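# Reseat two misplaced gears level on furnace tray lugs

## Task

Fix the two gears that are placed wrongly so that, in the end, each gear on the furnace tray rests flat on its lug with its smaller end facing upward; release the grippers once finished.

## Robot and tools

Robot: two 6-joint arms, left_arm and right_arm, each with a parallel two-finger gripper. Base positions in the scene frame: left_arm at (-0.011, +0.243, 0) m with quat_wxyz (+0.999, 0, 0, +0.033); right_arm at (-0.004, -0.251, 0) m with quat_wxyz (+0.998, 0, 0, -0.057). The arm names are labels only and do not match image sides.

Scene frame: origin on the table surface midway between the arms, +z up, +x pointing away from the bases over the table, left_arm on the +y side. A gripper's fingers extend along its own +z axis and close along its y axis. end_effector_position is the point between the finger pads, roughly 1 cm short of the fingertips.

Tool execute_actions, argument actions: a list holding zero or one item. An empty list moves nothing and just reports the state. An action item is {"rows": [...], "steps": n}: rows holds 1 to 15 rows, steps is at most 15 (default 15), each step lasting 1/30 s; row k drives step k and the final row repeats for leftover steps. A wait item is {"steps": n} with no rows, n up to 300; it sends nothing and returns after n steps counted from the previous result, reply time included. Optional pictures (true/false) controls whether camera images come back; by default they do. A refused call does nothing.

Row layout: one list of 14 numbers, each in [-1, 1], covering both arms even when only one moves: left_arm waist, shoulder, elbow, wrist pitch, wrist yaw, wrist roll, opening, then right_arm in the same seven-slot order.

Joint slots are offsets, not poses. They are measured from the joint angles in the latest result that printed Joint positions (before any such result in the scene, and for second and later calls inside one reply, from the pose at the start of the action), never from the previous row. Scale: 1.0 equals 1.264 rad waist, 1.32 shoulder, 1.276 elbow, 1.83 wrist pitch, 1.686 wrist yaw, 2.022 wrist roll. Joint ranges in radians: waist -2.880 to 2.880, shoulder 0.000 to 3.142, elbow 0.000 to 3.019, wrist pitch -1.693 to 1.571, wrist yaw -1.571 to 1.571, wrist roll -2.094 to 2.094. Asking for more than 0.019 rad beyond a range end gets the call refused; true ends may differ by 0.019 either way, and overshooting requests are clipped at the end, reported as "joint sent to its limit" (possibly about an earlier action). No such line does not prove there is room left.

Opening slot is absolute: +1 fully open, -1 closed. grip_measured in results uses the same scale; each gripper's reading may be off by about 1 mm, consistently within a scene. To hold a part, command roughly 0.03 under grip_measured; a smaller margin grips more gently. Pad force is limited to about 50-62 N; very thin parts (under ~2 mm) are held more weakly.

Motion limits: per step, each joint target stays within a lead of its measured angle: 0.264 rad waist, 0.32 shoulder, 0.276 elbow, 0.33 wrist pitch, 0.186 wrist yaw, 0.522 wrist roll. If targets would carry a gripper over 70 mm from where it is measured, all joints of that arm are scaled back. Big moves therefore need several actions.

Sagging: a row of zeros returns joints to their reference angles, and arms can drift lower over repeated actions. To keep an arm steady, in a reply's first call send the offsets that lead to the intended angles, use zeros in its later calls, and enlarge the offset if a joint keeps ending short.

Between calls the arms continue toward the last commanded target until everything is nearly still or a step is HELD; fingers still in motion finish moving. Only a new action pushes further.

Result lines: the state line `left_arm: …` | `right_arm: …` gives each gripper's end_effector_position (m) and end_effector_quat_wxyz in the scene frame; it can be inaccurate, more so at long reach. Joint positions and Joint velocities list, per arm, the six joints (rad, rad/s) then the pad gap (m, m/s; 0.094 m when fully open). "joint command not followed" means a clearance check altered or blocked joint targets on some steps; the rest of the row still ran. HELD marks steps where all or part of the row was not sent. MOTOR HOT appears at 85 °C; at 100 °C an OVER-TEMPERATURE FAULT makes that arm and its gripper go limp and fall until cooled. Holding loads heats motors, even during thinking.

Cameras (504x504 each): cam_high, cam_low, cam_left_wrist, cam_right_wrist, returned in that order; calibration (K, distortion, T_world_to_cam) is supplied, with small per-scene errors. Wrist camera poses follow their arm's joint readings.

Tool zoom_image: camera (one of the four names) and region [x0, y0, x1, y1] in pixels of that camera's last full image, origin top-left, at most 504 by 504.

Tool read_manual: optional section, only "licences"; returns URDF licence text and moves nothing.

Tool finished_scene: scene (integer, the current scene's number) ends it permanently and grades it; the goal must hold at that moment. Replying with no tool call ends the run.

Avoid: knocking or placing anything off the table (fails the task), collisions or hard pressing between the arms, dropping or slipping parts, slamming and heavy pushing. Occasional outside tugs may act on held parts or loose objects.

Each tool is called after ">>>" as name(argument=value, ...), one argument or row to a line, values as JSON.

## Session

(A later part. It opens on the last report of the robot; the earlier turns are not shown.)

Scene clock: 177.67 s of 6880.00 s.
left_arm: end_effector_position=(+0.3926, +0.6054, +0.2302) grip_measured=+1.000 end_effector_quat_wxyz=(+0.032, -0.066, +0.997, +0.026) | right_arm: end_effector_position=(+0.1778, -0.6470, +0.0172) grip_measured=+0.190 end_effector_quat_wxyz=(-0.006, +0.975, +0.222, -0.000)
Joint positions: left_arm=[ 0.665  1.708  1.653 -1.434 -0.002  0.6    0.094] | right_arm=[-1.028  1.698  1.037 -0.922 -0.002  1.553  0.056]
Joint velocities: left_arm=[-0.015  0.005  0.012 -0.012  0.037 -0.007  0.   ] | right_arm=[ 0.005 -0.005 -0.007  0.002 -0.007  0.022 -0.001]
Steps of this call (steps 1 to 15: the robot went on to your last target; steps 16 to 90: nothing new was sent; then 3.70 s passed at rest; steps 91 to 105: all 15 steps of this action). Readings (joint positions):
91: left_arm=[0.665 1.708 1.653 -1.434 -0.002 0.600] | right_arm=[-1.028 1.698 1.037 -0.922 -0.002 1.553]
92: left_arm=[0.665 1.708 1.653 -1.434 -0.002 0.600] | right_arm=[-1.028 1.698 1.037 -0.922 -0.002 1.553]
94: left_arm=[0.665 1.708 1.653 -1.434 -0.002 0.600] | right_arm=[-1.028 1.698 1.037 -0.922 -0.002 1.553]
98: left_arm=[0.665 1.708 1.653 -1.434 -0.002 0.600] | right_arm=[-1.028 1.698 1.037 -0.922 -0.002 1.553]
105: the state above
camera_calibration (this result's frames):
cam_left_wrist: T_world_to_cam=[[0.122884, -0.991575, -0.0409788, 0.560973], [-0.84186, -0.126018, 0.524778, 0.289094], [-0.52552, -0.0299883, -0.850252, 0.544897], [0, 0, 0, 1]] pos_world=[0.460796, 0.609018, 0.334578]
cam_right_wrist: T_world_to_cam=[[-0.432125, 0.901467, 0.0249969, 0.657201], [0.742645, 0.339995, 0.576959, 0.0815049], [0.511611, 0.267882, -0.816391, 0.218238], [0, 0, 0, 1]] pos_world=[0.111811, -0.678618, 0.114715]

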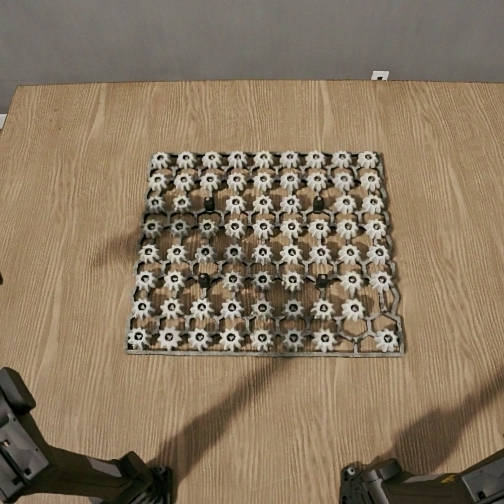

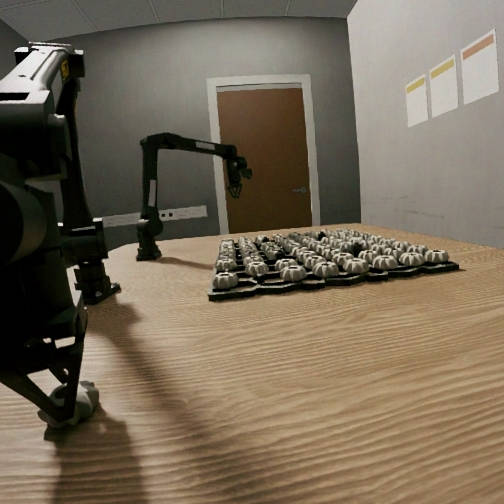

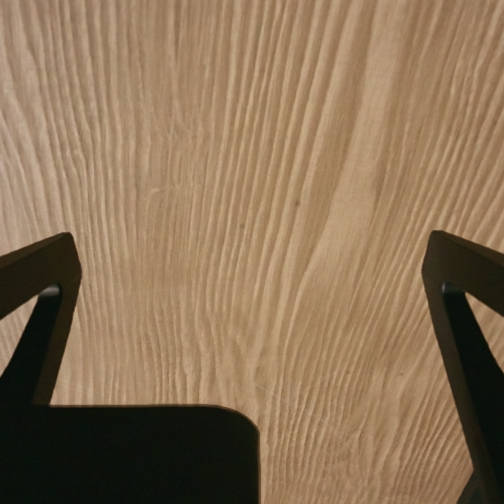

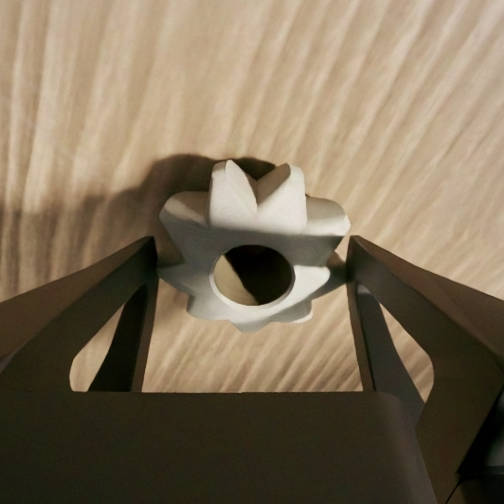

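>>> execute_actions(
  actions=[
    {"rows":[[0,0,0,0,0,0,1,0,0.02,0,0,0,0,0.27],[0,0,0,0,0,0,1,0,0.02,0,0,0,0,0.27],[0,0,0,0,0,0,1,0,0.02,0,0,0,0,0.27],[0,0,0,0,0,0,1,0,0.02,0,0,0,0,0.27],[0,0,0,0,0,0,1,0,0.02,0,0,0,0,0.27],[0,0,0,0,0,0,1,0,0.02,0,0,0,0,0.27],[0,0,0,0,0,0,1,0,0.02,0,0,0,0,0.27],[0,0,0,0,0,0,1,0,0.02,0,0,0,0,0.23],[0,0,0,0,0,0,1,0,0.02,0,0,0,0,0.2],[0,0,0,0,0,0,1,0,0.02,0,0,0,0,0.17],[0,0,0,0,0,0,1,0,0.02,0,0,0,0,0.14]],"steps":15},
  ],
)

Scene clock: 183.07 s of 6880.00 s.
left_arm: end_effector_position=(+0.3926, +0.6054, +0.2302) grip_measured=+1.000 end_effector_quat_wxyz=(+0.032, -0.066, +0.997, +0.026) | right_arm: end_effector_position=(+0.1776, -0.6466, +0.0156) grip_measured=+0.197 end_effector_quat_wxyz=(-0.008, +0.975, +0.222, -0.001)
Joint positions: left_arm=[ 0.665  1.708  1.653 -1.434 -0.002  0.6    0.094] | right_arm=[-1.028  1.702  1.037 -0.922 -0.002  1.553  0.056]
Joint velocities: left_arm=[-0.015 -0.005 -0.002 -0.017  0.007 -0.007  0.   ] | right_arm=[-0.015 -0.015 -0.002 -0.012 -0.007 -0.037 -0.001]
Steps of this call (steps 1 to 15: the robot went on to your last target; steps 16 to 90: nothing new was sent; then 1.90 s passed at rest; steps 91 to 105: all 15 steps of this action). Readings (joint positions):
91: left_arm=[0.665 1.708 1.653 -1.434 -0.002 0.600] | right_arm=[-1.028 1.698 1.037 -0.922 -0.002 1.553]
92: left_arm=[0.665 1.708 1.653 -1.434 -0.002 0.600] | right_arm=[-1.028 1.698 1.037 -0.922 -0.002 1.553]
94: left_arm=[0.665 1.708 1.653 -1.434 -0.002 0.600] | right_arm=[-1.028 1.700 1.037 -0.922 -0.002 1.553]
98: left_arm=[0.665 1.708 1.653 -1.434 -0.002 0.600] | right_arm=[-1.028 1.702 1.037 -0.922 -0.002 1.553]
105: the state above
camera_calibration (this result's frames):
cam_left_wrist: T_world_to_cam=[[0.122884, -0.991575, -0.0409788, 0.560973], [-0.84186, -0.126018, 0.524778, 0.289094], [-0.52552, -0.0299883, -0.850252, 0.544897], [0, 0, 0, 1]] pos_world=[0.460796, 0.609018, 0.334578]
cam_right_wrist: T_world_to_cam=[[-0.432083, 0.901374, 0.0288096, 0.656677], [0.743562, 0.337993, 0.576954, 0.0809591], [0.510314, 0.270714, -0.816268, 0.218996], [0, 0, 0, 1]] pos_world=[0.111784, -0.678561, 0.113131]

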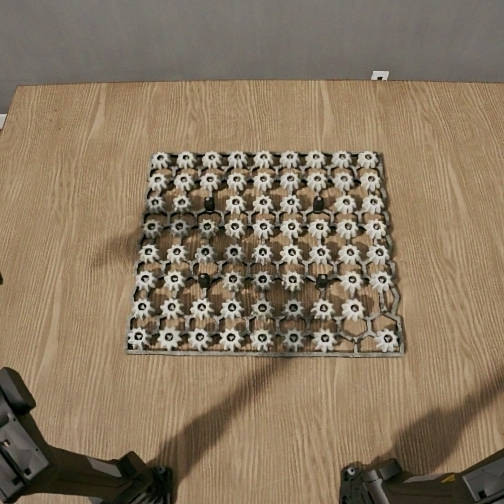

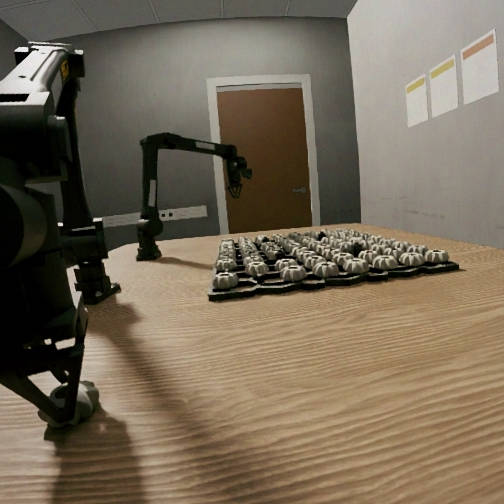

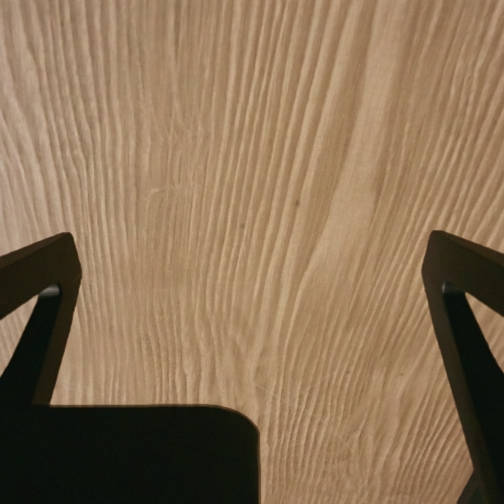

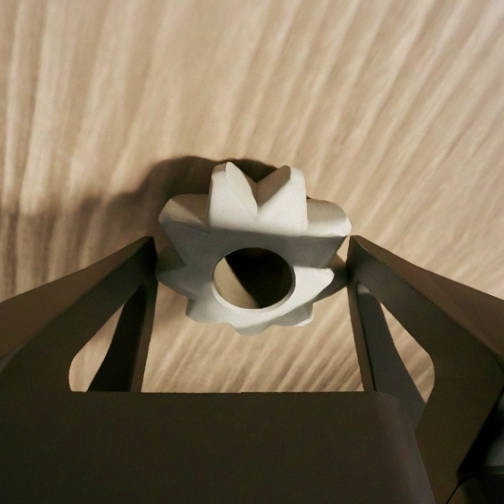

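>>> execute_actions(
  actions=[
    {"rows":[[0,0,0,0,0,0,1,0,0.01,0,0,0,0,0.14],[0,0,0,0,0,0,1,0,-0.01,0.02,-0.01,0,0,0.14],[0,0,0,0,0,0,1,0,-0.03,0.04,-0.03,0,0,0.14],[0,0,0,0,0,0,1,0,-0.05,0.06,-0.05,0,0,0.14],[0,0,0,0,0,0,1,0,-0.07,0.08,-0.08,0,0,0.14],[0,0,0,0,0,0,1,0,-0.09,0.1,-0.11,0,0,0.14],[0,0,0,0,0,0,1,0,-0.11,0.12,-0.14,0,0,0.14],[0,0,0,0,0,0,1,0,-0.13,0.13,-0.15,0,0,0.14]],"steps":15},
  ],
)

Scene clock: 189.50 s of 6880.00 s.
left_arm: end_effector_position=(+0.3926, +0.6054, +0.2302) grip_measured=+1.000 end_effector_quat_wxyz=(+0.032, -0.066, +0.997, +0.026) | right_arm: end_effector_position=(+0.1736, -0.6378, +0.1155) grip_measured=+0.197 end_effector_quat_wxyz=(-0.006, +0.975, +0.222, -0.000)
Joint positions: left_arm=[ 0.665  1.708  1.653 -1.434 -0.002  0.6    0.094] | right_arm=[-1.028  1.539  1.135 -1.18  -0.002  1.553  0.056]
Joint velocities: left_arm=[-0.015  0.015  0.002 -0.027 -0.037 -0.022  0.   ] | right_arm=[ 0.005 -0.308  0.364 -0.051 -0.037 -0.095  0.   ]
Steps of this call (steps 1 to 15: the robot went on to your last target; steps 16 to 90: nothing new was sent; then 2.93 s passed at rest; steps 91 to 105: all 15 steps of this action). Readings (joint positions):
91: left_arm=[0.665 1.708 1.653 -1.434 -0.002 0.600] | right_arm=[-1.028 1.702 1.037 -0.922 -0.002 1.553]
92: left_arm=[0.665 1.708 1.653 -1.434 -0.002 0.600] | right_arm=[-1.028 1.702 1.037 -0.922 -0.002 1.553]
94: left_arm=[0.665 1.708 1.653 -1.434 -0.002 0.600] | right_arm=[-1.028 1.697 1.039 -0.946 -0.002 1.553]
98: left_arm=[0.665 1.708 1.653 -1.434 -0.002 0.600] | right_arm=[-1.028 1.652 1.059 -1.079 -0.002 1.553]
105: the state above
camera_calibration (this result's frames):
cam_left_wrist: T_world_to_cam=[[0.122884, -0.991575, -0.0409788, 0.560973], [-0.84186, -0.126018, 0.524778, 0.289094], [-0.52552, -0.0299883, -0.850252, 0.544897], [0, 0, 0, 1]] pos_world=[0.460796, 0.609018, 0.334578]
cam_right_wrist: T_world_to_cam=[[-0.432117, 0.901449, 0.0257594, 0.644563], [0.742829, 0.339594, 0.576959, 0.0244824], [0.511351, 0.268449, -0.816367, 0.298616], [0, 0, 0, 1]] pos_world=[0.107643, -0.669518, 0.213052]

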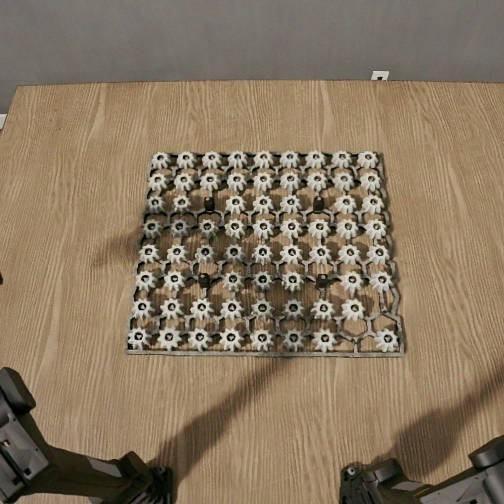

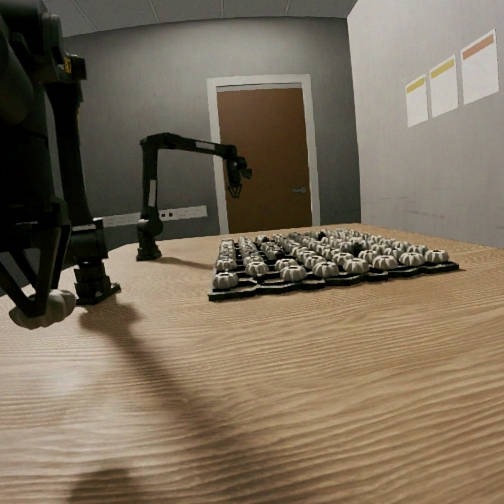

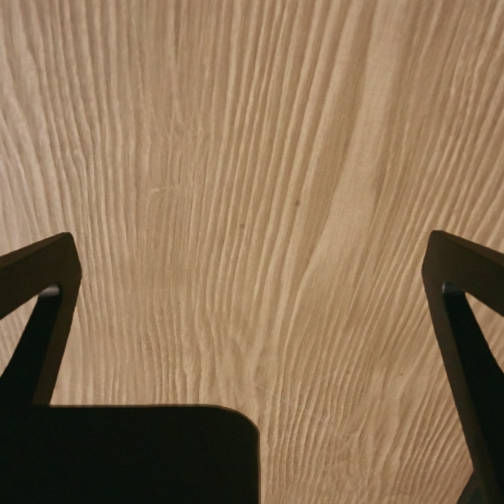

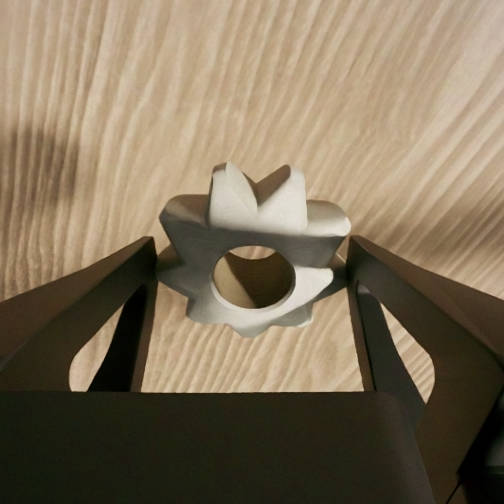

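>>> execute_actions(
  actions=[
    {"rows":[[0,0,0,0,0,0,1,0.1,-0.02,0.04,0,0,-0.05,0.14],[0,0,0,0,0,0,1,0.2,-0.02,0.04,0,0,-0.1,0.14],[0,0,0,0,0,0,1,0.3,-0.02,0.04,0,0,-0.2,0.14],[0,0,0,0,0,0,1,0.45,-0.02,0.04,0,0,-0.3,0.14],[0,0,0,0,0,0,1,0.6,-0.02,0.02,0,0,-0.4,0.14],[0,0,0,0,0,0,1,0.783,-0.02,-0.02,0.017,0,-0.455,0.14]],"steps":15},
  ],
  pictures=false,
)

>>> execute_actions(
  actions=[
    {"steps":60},
  ],
)

Scene clock: 203.23 s of 6880.00 s.
left_arm: end_effector_position=(+0.3926, +0.6054, +0.2302) grip_measured=+1.000 end_effector_quat_wxyz=(+0.032, -0.066, +0.997, +0.026) | right_arm: end_effector_position=(+0.3797, -0.4398, +0.1167) grip_measured=+0.197 end_effector_quat_wxyz=(+0.005, +0.619, +0.786, -0.000)
Joint positions: left_arm=[ 0.665  1.708  1.653 -1.434 -0.002  0.6    0.094] | right_arm=[-0.343  1.528  1.127 -1.16   0.002  0.878  0.056]
Joint velocities: left_arm=[-0.015 -0.015 -0.007 -0.007  0.022 -0.007  0.   ] | right_arm=[ 1.714  0.005 -0.007  0.032  0.007 -0.842  0.001]
Steps of this call (steps 1 to 30: the robot went on to your last target; steps 31 to 90: nothing new was sent; then 10.23 s passed at rest; steps 91 to 105: all 15 steps of this action). Readings (joint positions):
91: left_arm=[0.665 1.708 1.653 -1.434 -0.002 0.600] | right_arm=[-1.020 1.528 1.162 -1.185 0.003 1.540]
92: left_arm=[0.665 1.708 1.653 -1.434 -0.002 0.600] | right_arm=[-1.004 1.528 1.162 -1.185 0.011 1.520]
94: left_arm=[0.665 1.708 1.653 -1.434 -0.002 0.600] | right_arm=[-0.937 1.528 1.162 -1.185 0.013 1.432]
98: left_arm=[0.665 1.708 1.653 -1.434 -0.002 0.600] | right_arm=[-0.741 1.528 1.150 -1.171 0.009 1.200]
105: the state above

Scene clock: 205.23 s of 6880.00 s.
left_arm: end_effector_position=(+0.3926, +0.6054, +0.2302) grip_measured=+1.000 end_effector_quat_wxyz=(+0.032, -0.066, +0.997, +0.026) | right_arm: end_effector_position=(+0.4139, -0.3175, +0.1112) grip_measured=+0.197 end_effector_quat_wxyz=(-0.000, +0.390, +0.921, +0.000)
Joint positions: left_arm=[ 0.665  1.708  1.653 -1.434 -0.002  0.6    0.094] | right_arm=[-0.045  1.528  1.111 -1.154 -0.     0.643  0.056]
Joint velocities: left_arm=[-0.005 -0.015 -0.002 -0.017  0.066 -0.095  0.   ] | right_arm=[-0.015  0.005 -0.007  0.012  0.051 -0.037  0.   ]
Steps of this call (steps 1 to 30: the robot went on to your last target; steps 31 to 60: nothing new was sent). Readings (joint positions):
1: left_arm=[0.665 1.708 1.653 -1.434 -0.002 0.600] | right_arm=[-0.285 1.528 1.127 -1.160 0.001 0.850]
2: left_arm=[0.665 1.708 1.653 -1.434 -0.002 0.600] | right_arm=[-0.227 1.528 1.127 -1.159 0.001 0.824]
4: left_arm=[0.665 1.708 1.653 -1.434 -0.002 0.600] | right_arm=[-0.112 1.528 1.127 -1.156 -0.001 0.766]
8: left_arm=[0.665 1.708 1.653 -1.434 -0.002 0.600] | right_arm=[0.020 1.528 1.119 -1.154 -0.015 0.690]
60: the state above
All arms were judged still, so your last target was given up. Only a new action makes them travel on or press farther. Fingers that are still opening or closing keep moving.
camera_calibration (this result's frames):
cam_left_wrist: T_world_to_cam=[[0.122884, -0.991575, -0.0409788, 0.560973], [-0.84186, -0.126018, 0.524778, 0.289094], [-0.52552, -0.0299883, -0.850252, 0.544897], [0, 0, 0, 1]] pos_world=[0.460796, 0.609018, 0.334578]
cam_right_wrist: T_world_to_cam=[[-0.717969, -0.695953, 0.0130257, 0.0723479], [-0.563494, 0.592101, 0.576099, 0.360555], [-0.408651, 0.406282, -0.817276, 0.510861], [0, 0, 0, 1]] pos_world=[0.463878, -0.370687, 0.208856]

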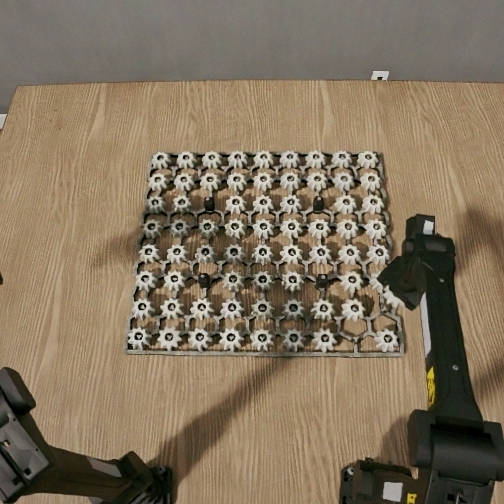

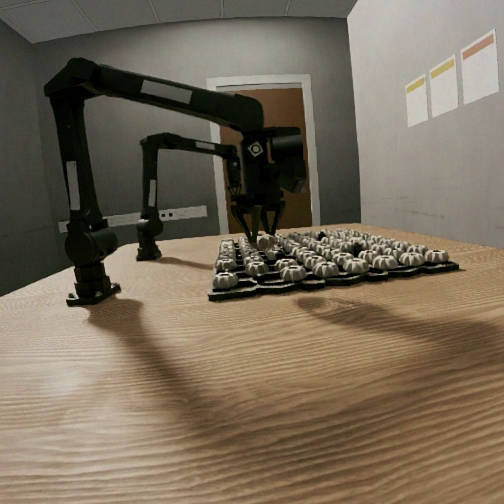

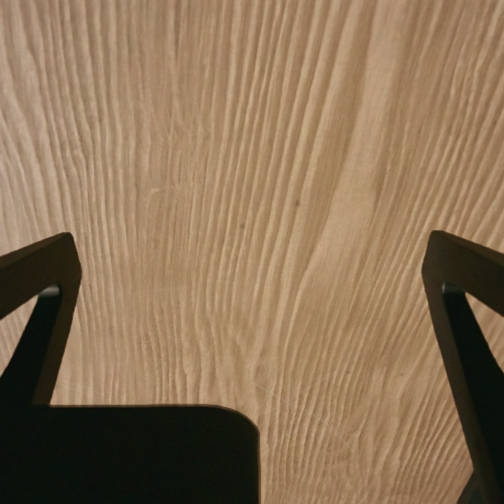

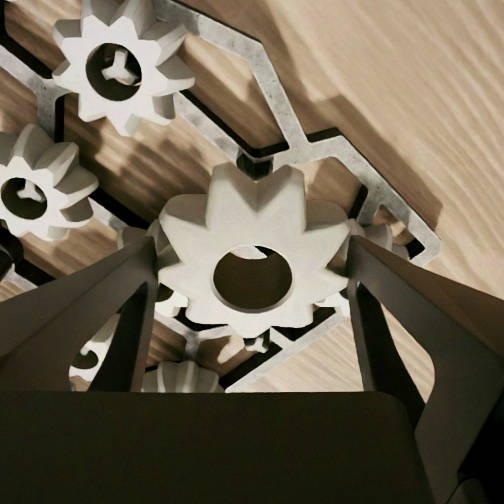

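>>> execute_actions(
  actions=[],
)

Scene clock: 220.17 s of 6880.00 s.
left_arm: end_effector_position=(+0.3926, +0.6054, +0.2302) grip_measured=+1.000 end_effector_quat_wxyz=(+0.032, -0.066, +0.997, +0.026) | right_arm: end_effector_position=(+0.4139, -0.3175, +0.1112) grip_measured=+0.197 end_effector_quat_wxyz=(-0.000, +0.390, +0.921, +0.000)
Joint positions: left_arm=[ 0.665  1.708  1.653 -1.434 -0.002  0.6    0.094] | right_arm=[-0.045  1.528  1.111 -1.154 -0.     0.643  0.056]
Joint velocities: left_arm=[-0.005  0.005 -0.027  0.017  0.037 -0.037  0.   ] | right_arm=[-0.005 -0.005  0.007 -0.017 -0.051 -0.022  0.001]
Steps of this call (steps 1 to 90: nothing new was sent; then 11.93 s passed at rest). Readings (joint positions):
1: left_arm=[0.665 1.708 1.653 -1.434 -0.002 0.600] | right_arm=[-0.045 1.528 1.111 -1.154 -0.000 0.643]
2: left_arm=[0.665 1.708 1.653 -1.434 -0.002 0.600] | right_arm=[-0.045 1.528 1.111 -1.154 -0.000 0.643]
4: left_arm=[0.665 1.708 1.653 -1.434 -0.002 0.600] | right_arm=[-0.045 1.528 1.111 -1.154 -0.000 0.643]
8: left_arm=[0.665 1.708 1.653 -1.434 -0.002 0.600] | right_arm=[-0.045 1.528 1.111 -1.154 -0.000 0.643]
90: the state above
camera_calibration (this result's frames):
cam_left_wrist: T_world_to_cam=[[0.122884, -0.991575, -0.0409788, 0.560973], [-0.84186, -0.126018, 0.524778, 0.289094], [-0.52552, -0.0299883, -0.850252, 0.544897], [0, 0, 0, 1]] pos_world=[0.460796, 0.609018, 0.334578]
cam_right_wrist: T_world_to_cam=[[-0.717969, -0.695953, 0.0130257, 0.0723479], [-0.563494, 0.592101, 0.576099, 0.360555], [-0.408651, 0.406282, -0.817276, 0.510861], [0, 0, 0, 1]] pos_world=[0.463878, -0.370687, 0.208856]

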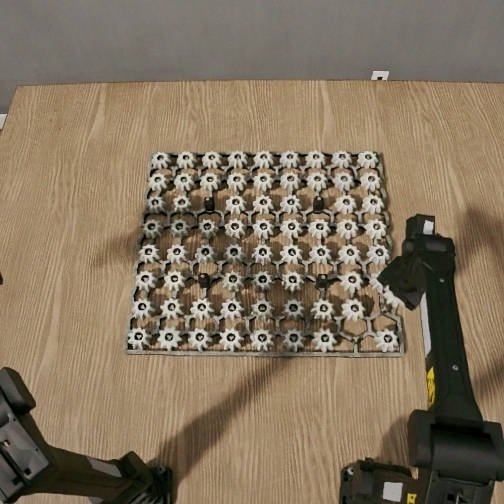

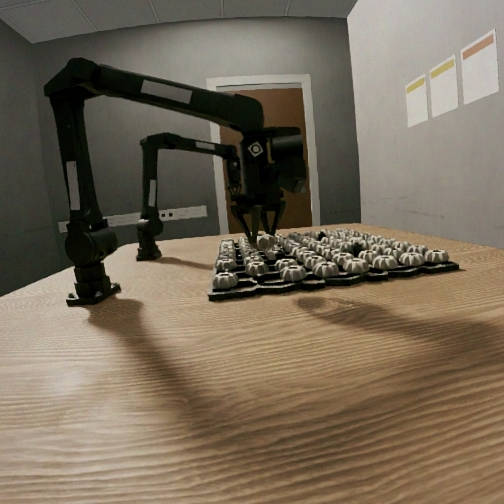

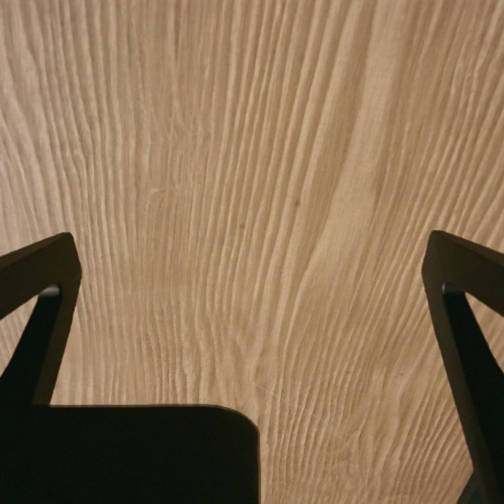

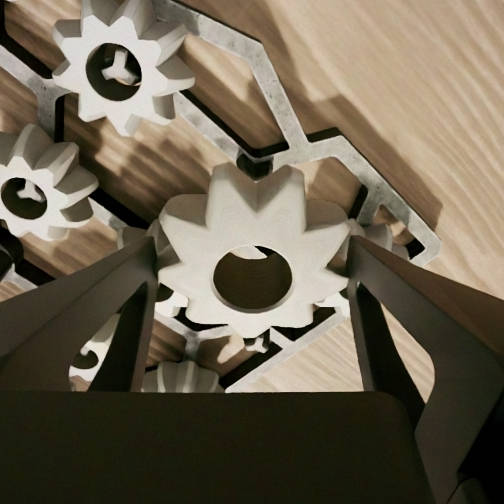

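>>> execute_actions(
  actions=[
    {"rows":[[0,0,0.015,0,0,0,1,0,0.013,-0.013,0.02,0,0,0.14],[0,0,0.015,0,0,0,1,0,0.026,-0.027,0.04,0,0,0.14],[0,0,0.015,0,0,0,1,0,0.039,-0.04,0.061,0,0,0.14]],"steps":15},
  ],
)

Scene clock: 232.97 s of 6880.00 s.
left_arm: end_effector_position=(+0.3926, +0.6054, +0.2302) grip_measured=+1.000 end_effector_quat_wxyz=(+0.032, -0.066, +0.997, +0.026) | right_arm: end_effector_position=(+0.4118, -0.3171, +0.0658) grip_measured=+0.197 end_effector_quat_wxyz=(-0.011, +0.390, +0.921, -0.002)
Joint positions: left_arm=[ 0.665  1.708  1.653 -1.434 -0.002  0.6    0.094] | right_arm=[-0.045  1.594  1.055 -1.055 -0.     0.643  0.056]
Joint velocities: left_arm=[-0.024 -0.015  0.012 -0.002 -0.095 -0.037  0.   ] | right_arm=[-0.005 -0.005 -0.002  0.002 -0.022 -0.022  0.   ]
Steps of this call (steps 1 to 90: nothing new was sent; then 9.30 s passed at rest; steps 91 to 105: all 15 steps of this action). Readings (joint positions):
91: left_arm=[0.665 1.708 1.653 -1.434 -0.002 0.600] | right_arm=[-0.045 1.529 1.110 -1.150 -0.000 0.643]
92: left_arm=[0.665 1.708 1.653 -1.434 -0.002 0.600] | right_arm=[-0.045 1.529 1.105 -1.137 -0.000 0.643]
94: left_arm=[0.665 1.708 1.653 -1.434 -0.002 0.600] | right_arm=[-0.045 1.537 1.087 -1.089 -0.000 0.643]
98: left_arm=[0.665 1.708 1.653 -1.434 -0.002 0.600] | right_arm=[-0.045 1.576 1.065 -1.058 -0.000 0.643]
105: the state above
camera_calibration (this result's frames):
cam_left_wrist: T_world_to_cam=[[0.122884, -0.991575, -0.0409788, 0.560973], [-0.84186, -0.126018, 0.524778, 0.289094], [-0.52552, -0.0299883, -0.850252, 0.544897], [0, 0, 0, 1]] pos_world=[0.460796, 0.609018, 0.334578]
cam_right_wrist: T_world_to_cam=[[-0.717539, -0.696022, 0.0262887, 0.0706322], [-0.55075, 0.590073, 0.590329, 0.37853], [-0.426394, 0.409106, -0.806734, 0.480321], [0, 0, 0, 1]] pos_world=[0.463963, -0.370701, 0.162177]

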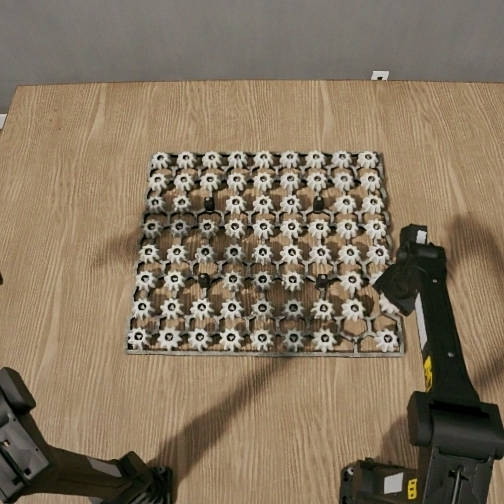

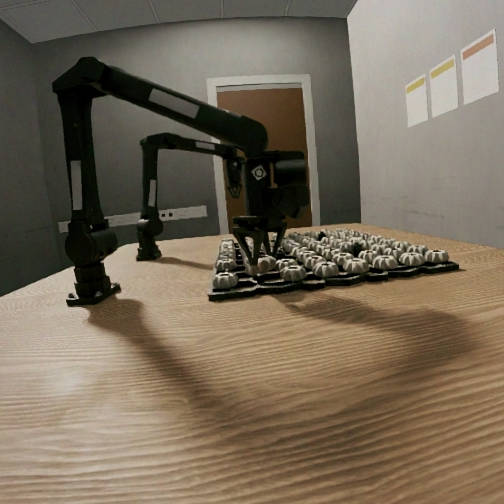

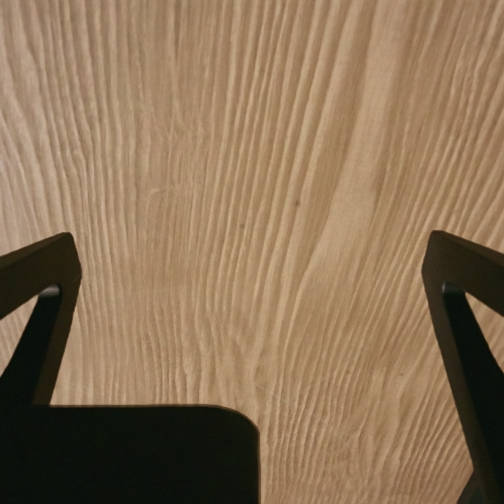

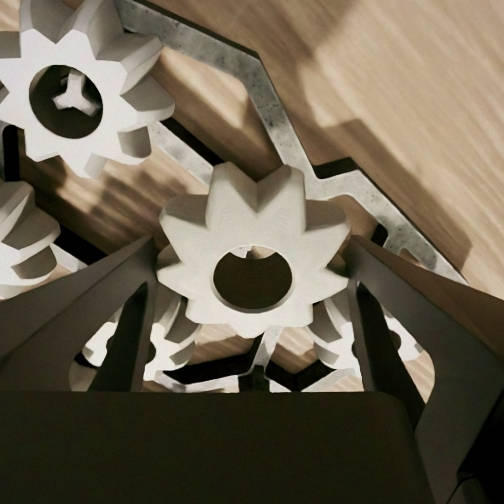

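>>> execute_actions(
  actions=[
    {"rows":[[0,0,0.015,0,0,0,1,0,0.008,-0.006,0.012,0,0,0.14],[0,0,0.015,0,0,0,1,0,0.016,-0.013,0.025,0,0,0.14]],"steps":15},
  ],
)

>>> zoom_image(
  camera="cam_right_wrist",
  region=[100,100,404,404],
)

Scene clock: 240.27 s of 6880.00 s.
left_arm: end_effector_position=(+0.3926, +0.6054, +0.2302) grip_measured=+1.000 end_effector_quat_wxyz=(+0.032, -0.066, +0.997, +0.026) | right_arm: end_effector_position=(+0.4117, -0.3171, +0.0524) grip_measured=+0.197 end_effector_quat_wxyz=(-0.012, +0.390, +0.921, -0.003)
Joint positions: left_arm=[ 0.665  1.708  1.653 -1.434 -0.002  0.6    0.094] | right_arm=[-0.045  1.615  1.04  -1.021 -0.     0.643  0.056]
Joint velocities: left_arm=[-0.005  0.015 -0.012 -0.027 -0.051 -0.022  0.   ] | right_arm=[-0.015  0.015 -0.002  0.007 -0.051  0.037 -0.   ]
Steps of this call (steps 1 to 15: the robot went on to your last target; steps 16 to 90: nothing new was sent; then 3.80 s passed at rest; steps 91 to 105: all 15 steps of this action). Readings (joint positions):
91: left_arm=[0.665 1.708 1.653 -1.434 -0.002 0.600] | right_arm=[-0.045 1.594 1.055 -1.053 -0.000 0.643]
92: left_arm=[0.665 1.708 1.653 -1.434 -0.002 0.600] | right_arm=[-0.045 1.595 1.053 -1.046 -0.000 0.643]
94: left_arm=[0.665 1.708 1.653 -1.434 -0.002 0.600] | right_arm=[-0.045 1.598 1.048 -1.030 -0.000 0.643]
98: left_arm=[0.665 1.708 1.653 -1.434 -0.002 0.600] | right_arm=[-0.045 1.611 1.042 -1.022 -0.000 0.643]
105: the state above
camera_calibration (this result's frames):
cam_left_wrist: T_world_to_cam=[[0.122884, -0.991575, -0.0409788, 0.560973], [-0.84186, -0.126018, 0.524778, 0.289094], [-0.52552, -0.0299883, -0.850252, 0.544897], [0, 0, 0, 1]] pos_world=[0.460796, 0.609018, 0.334578]
cam_right_wrist: T_world_to_cam=[[-0.717468, -0.696033, 0.0278887, 0.0708217], [-0.549191, 0.589825, 0.592027, 0.385597], [-0.42852, 0.409444, -0.805435, 0.470367], [0, 0, 0, 1]] pos_world=[0.46414, -0.370729, 0.148591]

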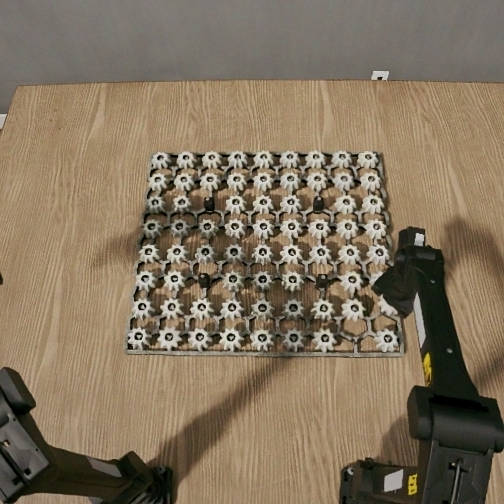

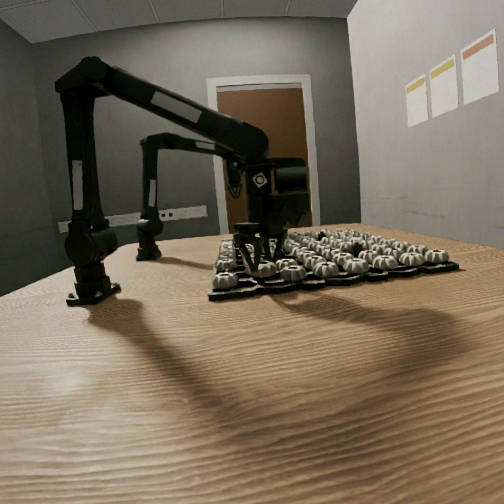

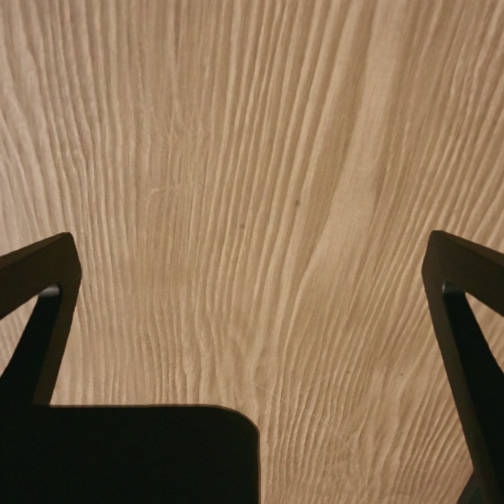

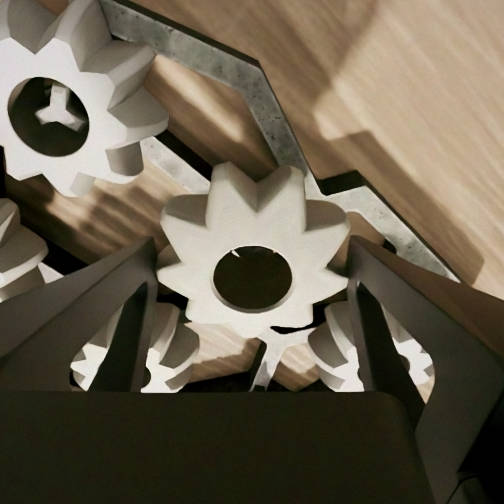

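Region (100, 100, 404, 404) of cam_right_wrist's 504x504 image, scaled by 1.658, with more detail than that image has.

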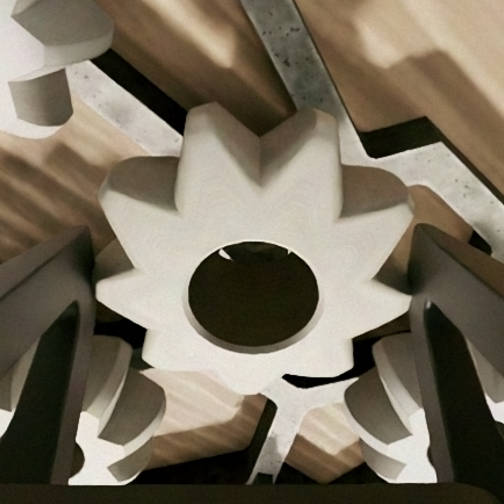

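>>> execute_actions(
  actions=[
    {"rows":[[0,0,0.015,0,0,0,1,0,0.008,-0.006,0.012,0,0,0.14],[0,0,0.015,0,0,0,1,0,0.016,-0.013,0.025,0,0,0.14]],"steps":15},
  ],
)

Scene clock: 244.07 s of 6880.00 s.
left_arm: end_effector_position=(+0.3926, +0.6054, +0.2302) grip_measured=+1.000 end_effector_quat_wxyz=(+0.032, -0.066, +0.997, +0.026) | right_arm: end_effector_position=(+0.4158, -0.3186, +0.0490) grip_measured=+0.197 end_effector_quat_wxyz=(-0.002, +0.390, +0.921, -0.003)
Joint positions: left_arm=[ 0.665  1.708  1.653 -1.434 -0.002  0.6    0.094] | right_arm=[-0.045  1.618  1.034 -0.992  0.004  0.643  0.056]
Joint velocities: left_arm=[ 0.005  0.005 -0.002  0.002 -0.051 -0.066  0.   ] | right_arm=[-0.015 -0.015  0.007  0.002 -0.051  0.037  0.   ]
Steps of this call (steps 1 to 15: the robot went on to your last target; steps 16 to 90: nothing new was sent; then 0.30 s passed at rest; steps 91 to 105: all 15 steps of this action). Readings (joint positions):
91: left_arm=[0.665 1.708 1.653 -1.434 -0.002 0.600] | right_arm=[-0.045 1.615 1.039 -1.020 -0.000 0.643]
92: left_arm=[0.665 1.708 1.653 -1.434 -0.002 0.600] | right_arm=[-0.045 1.615 1.037 -1.013 -0.000 0.643]
94: left_arm=[0.665 1.708 1.653 -1.434 -0.002 0.600] | right_arm=[-0.045 1.617 1.034 -0.998 0.003 0.643]
98: left_arm=[0.665 1.708 1.653 -1.434 -0.002 0.600] | right_arm=[-0.045 1.618 1.034 -0.993 0.004 0.643]
105: the state above
camera_calibration (this result's frames):
cam_left_wrist: T_world_to_cam=[[0.122884, -0.991575, -0.0409788, 0.560973], [-0.84186, -0.126018, 0.524778, 0.289094], [-0.52552, -0.0299883, -0.850252, 0.544897], [0, 0, 0, 1]] pos_world=[0.460796, 0.609018, 0.334578]
cam_right_wrist: T_world_to_cam=[[-0.71786, -0.695903, 0.0198906, 0.0734123], [-0.560046, 0.594216, 0.577283, 0.397343], [-0.413552, 0.403269, -0.816302, 0.462252], [0, 0, 0, 1]] pos_world=[0.466395, -0.371432, 0.146497]

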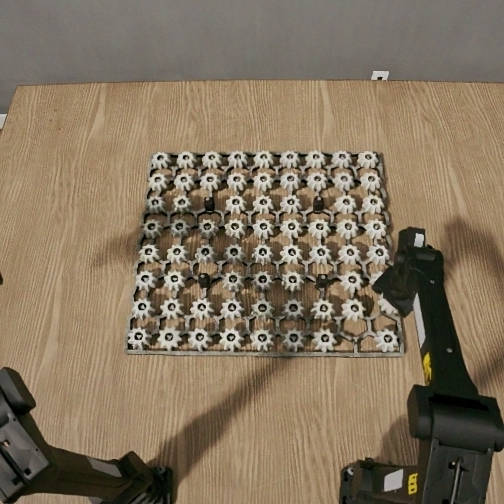

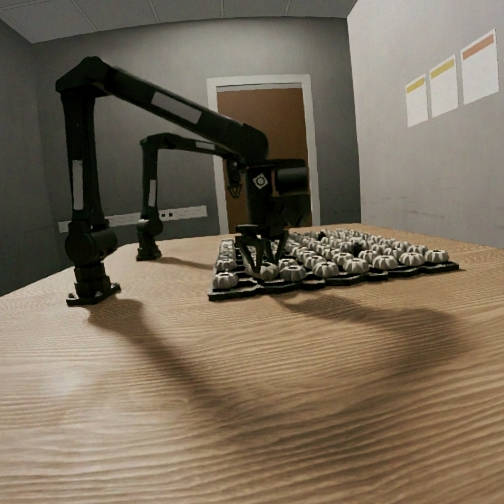

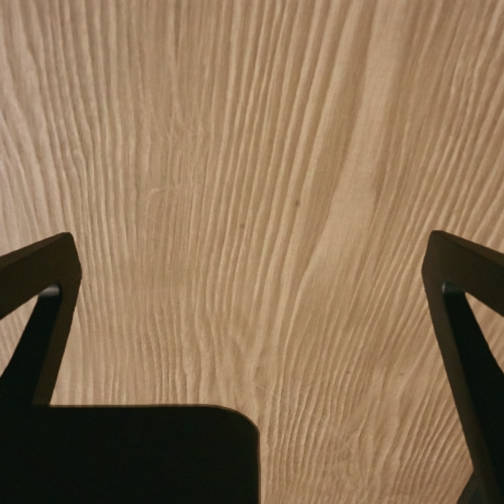

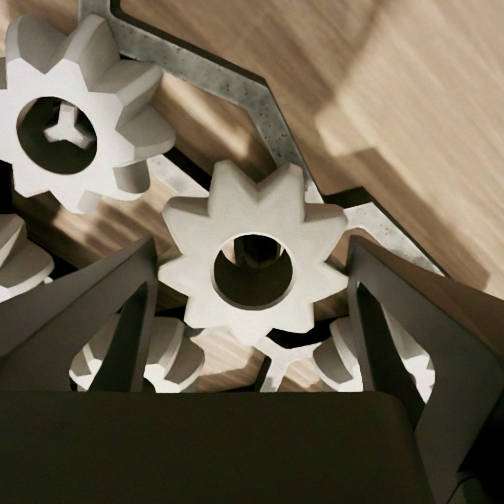

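>>> execute_actions(
  actions=[
    {"rows":[[0,0,0.015,0,0,0,1,0,-0.008,0.006,-0.01,0,0,0.14],[0,0,0.015,0,0,0,1,0,-0.008,0.006,-0.02,0,0,0.14],[0,0,0.015,0,0,0,1,0.009,-0.008,0.006,-0.027,0,0,0.14]],"steps":15},
  ],
)

Scene clock: 248.03 s of 6880.00 s.
left_arm: end_effector_position=(+0.3926, +0.6054, +0.2302) grip_measured=+1.000 end_effector_quat_wxyz=(+0.032, -0.066, +0.997, +0.026) | right_arm: end_effector_position=(+0.4076, -0.3160, +0.0495) grip_measured=+0.197 end_effector_quat_wxyz=(-0.019, +0.388, +0.921, -0.007)
Joint positions: left_arm=[ 0.665  1.708  1.653 -1.434 -0.002  0.6    0.094] | right_arm=[-0.042  1.618  1.034 -1.027  0.004  0.643  0.056]
Joint velocities: left_arm=[-0.005  0.005 -0.002  0.007  0.022 -0.022  0.   ] | right_arm=[-0.015 -0.005 -0.002 -0.012 -0.022  0.037 -0.   ]
Steps of this call (steps 1 to 15: the robot went on to your last target; steps 16 to 90: nothing new was sent; then 0.47 s passed at rest; steps 91 to 105: all 15 steps of this action). Readings (joint positions):
91: left_arm=[0.665 1.708 1.653 -1.434 -0.002 0.600] | right_arm=[-0.045 1.618 1.034 -0.993 0.004 0.643]
92: left_arm=[0.665 1.708 1.653 -1.434 -0.002 0.600] | right_arm=[-0.045 1.618 1.034 -0.997 0.004 0.643]
94: left_arm=[0.665 1.708 1.653 -1.434 -0.002 0.600] | right_arm=[-0.044 1.618 1.034 -1.012 0.004 0.643]
98: left_arm=[0.665 1.708 1.653 -1.434 -0.002 0.600] | right_arm=[-0.042 1.618 1.034 -1.025 0.004 0.643]
105: the state above
camera_calibration (this result's frames):
cam_left_wrist: T_world_to_cam=[[0.122884, -0.991575, -0.0409788, 0.560973], [-0.84186, -0.126018, 0.524778, 0.289094], [-0.52552, -0.0299883, -0.850252, 0.544897], [0, 0, 0, 1]] pos_world=[0.460796, 0.609018, 0.334578]
cam_right_wrist: T_world_to_cam=[[-0.714725, -0.698248, 0.0402303, 0.066316], [-0.542127, 0.589426, 0.598896, 0.381056], [-0.44189, 0.406235, -0.799816, 0.469918], [0, 0, 0, 1]] pos_world=[0.46163, -0.369196, 0.144968]

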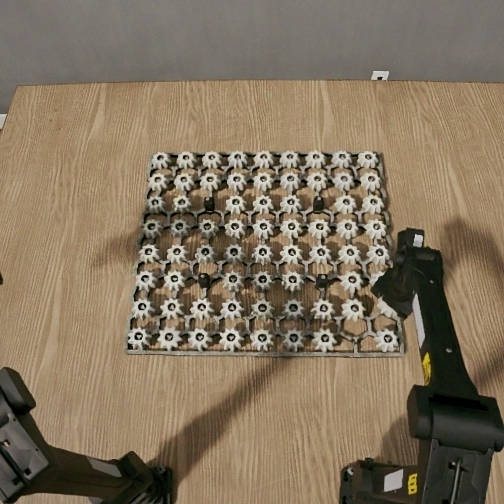

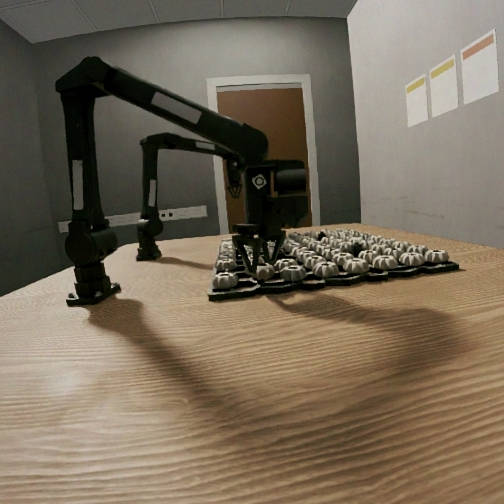

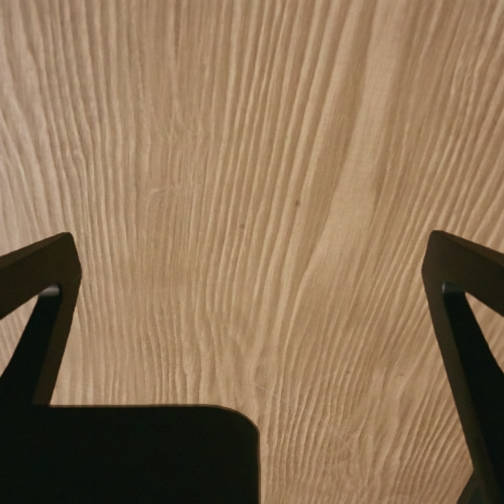

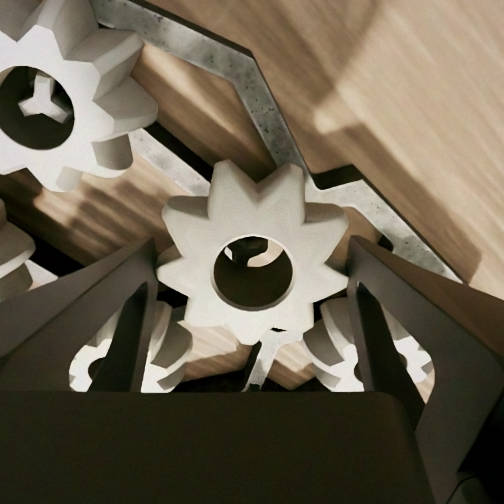

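>>> execute_actions(
  actions=[
    {"rows":[[0,0,0.015,0,0,0,1,0,0.01,-0.008,0.004,0,0,0.14],[0,0,0.015,0,0,0,1,0,0.02,-0.014,0.008,0,0,0.14]],"steps":15},
  ],
)

>>> zoom_image(
  camera="cam_right_wrist",
  region=[150,150,354,354],
)

Scene clock: 251.20 s of 6880.00 s.
left_arm: end_effector_position=(+0.3926, +0.6054, +0.2302) grip_measured=+1.000 end_effector_quat_wxyz=(+0.032, -0.066, +0.997, +0.026) | right_arm: end_effector_position=(+0.4081, -0.3166, +0.0483) grip_measured=+0.197 end_effector_quat_wxyz=(-0.018, +0.388, +0.921, -0.008)
Joint positions: left_arm=[ 0.665  1.708  1.653 -1.434 -0.002  0.6    0.094] | right_arm=[-0.042  1.62   1.033 -1.022  0.007  0.643  0.056]
Joint velocities: left_arm=[ 0.005 -0.005 -0.012 -0.002 -0.051 -0.037  0.   ] | right_arm=[-0.015 -0.005  0.002 -0.002 -0.007 -0.081 -0.001]
Steps of this call (steps 1 to 15: the robot went on to your last target; steps 16 to 80: nothing new was sent; steps 81 to 95: all 15 steps of this action). Readings (joint positions):
81: left_arm=[0.665 1.708 1.653 -1.434 -0.002 0.600] | right_arm=[-0.042 1.618 1.034 -1.027 0.004 0.643]
82: left_arm=[0.665 1.708 1.653 -1.434 -0.002 0.600] | right_arm=[-0.042 1.618 1.033 -1.026 0.004 0.643]
84: left_arm=[0.665 1.708 1.653 -1.434 -0.002 0.600] | right_arm=[-0.042 1.620 1.033 -1.023 0.006 0.643]
88: left_arm=[0.665 1.708 1.653 -1.434 -0.002 0.600] | right_arm=[-0.042 1.620 1.033 -1.022 0.007 0.643]
95: the state above
camera_calibration (this result's frames):
cam_left_wrist: T_world_to_cam=[[0.122884, -0.991575, -0.0409788, 0.560973], [-0.84186, -0.126018, 0.524778, 0.289094], [-0.52552, -0.0299883, -0.850252, 0.544897], [0, 0, 0, 1]] pos_world=[0.460796, 0.609018, 0.334578]
cam_right_wrist: T_world_to_cam=[[-0.714684, -0.6982, 0.0417569, 0.0662216], [-0.542817, 0.591303, 0.596415, 0.383389], [-0.441108, 0.403582, -0.801589, 0.468369], [0, 0, 0, 1]] pos_world=[0.462039, -0.369488, 0.144015]

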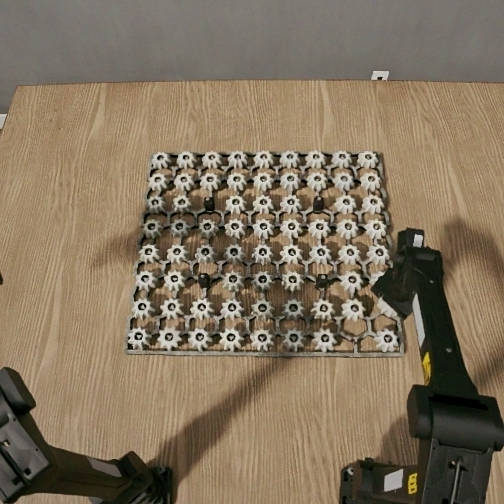

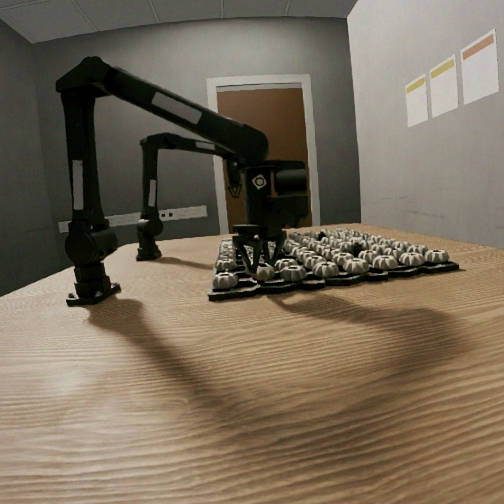

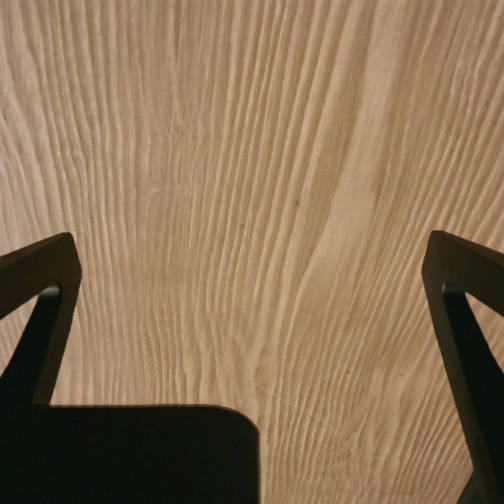

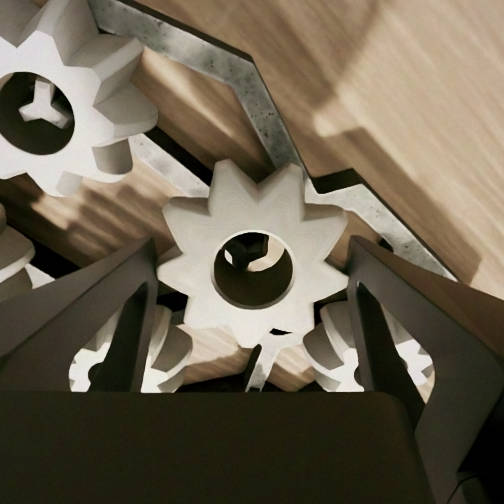

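Region (150, 150, 354, 354) of cam_right_wrist's 504x504 image, scaled by 2.471, with more detail than that image has.

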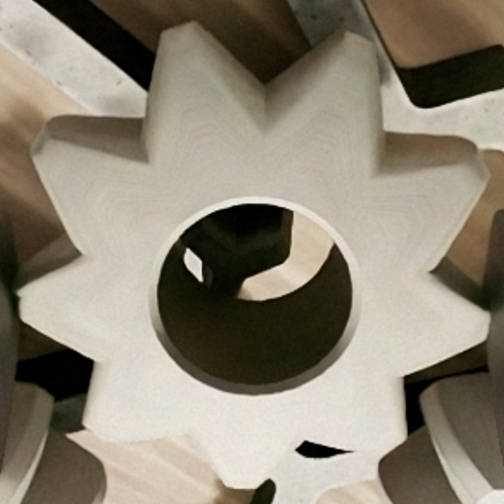

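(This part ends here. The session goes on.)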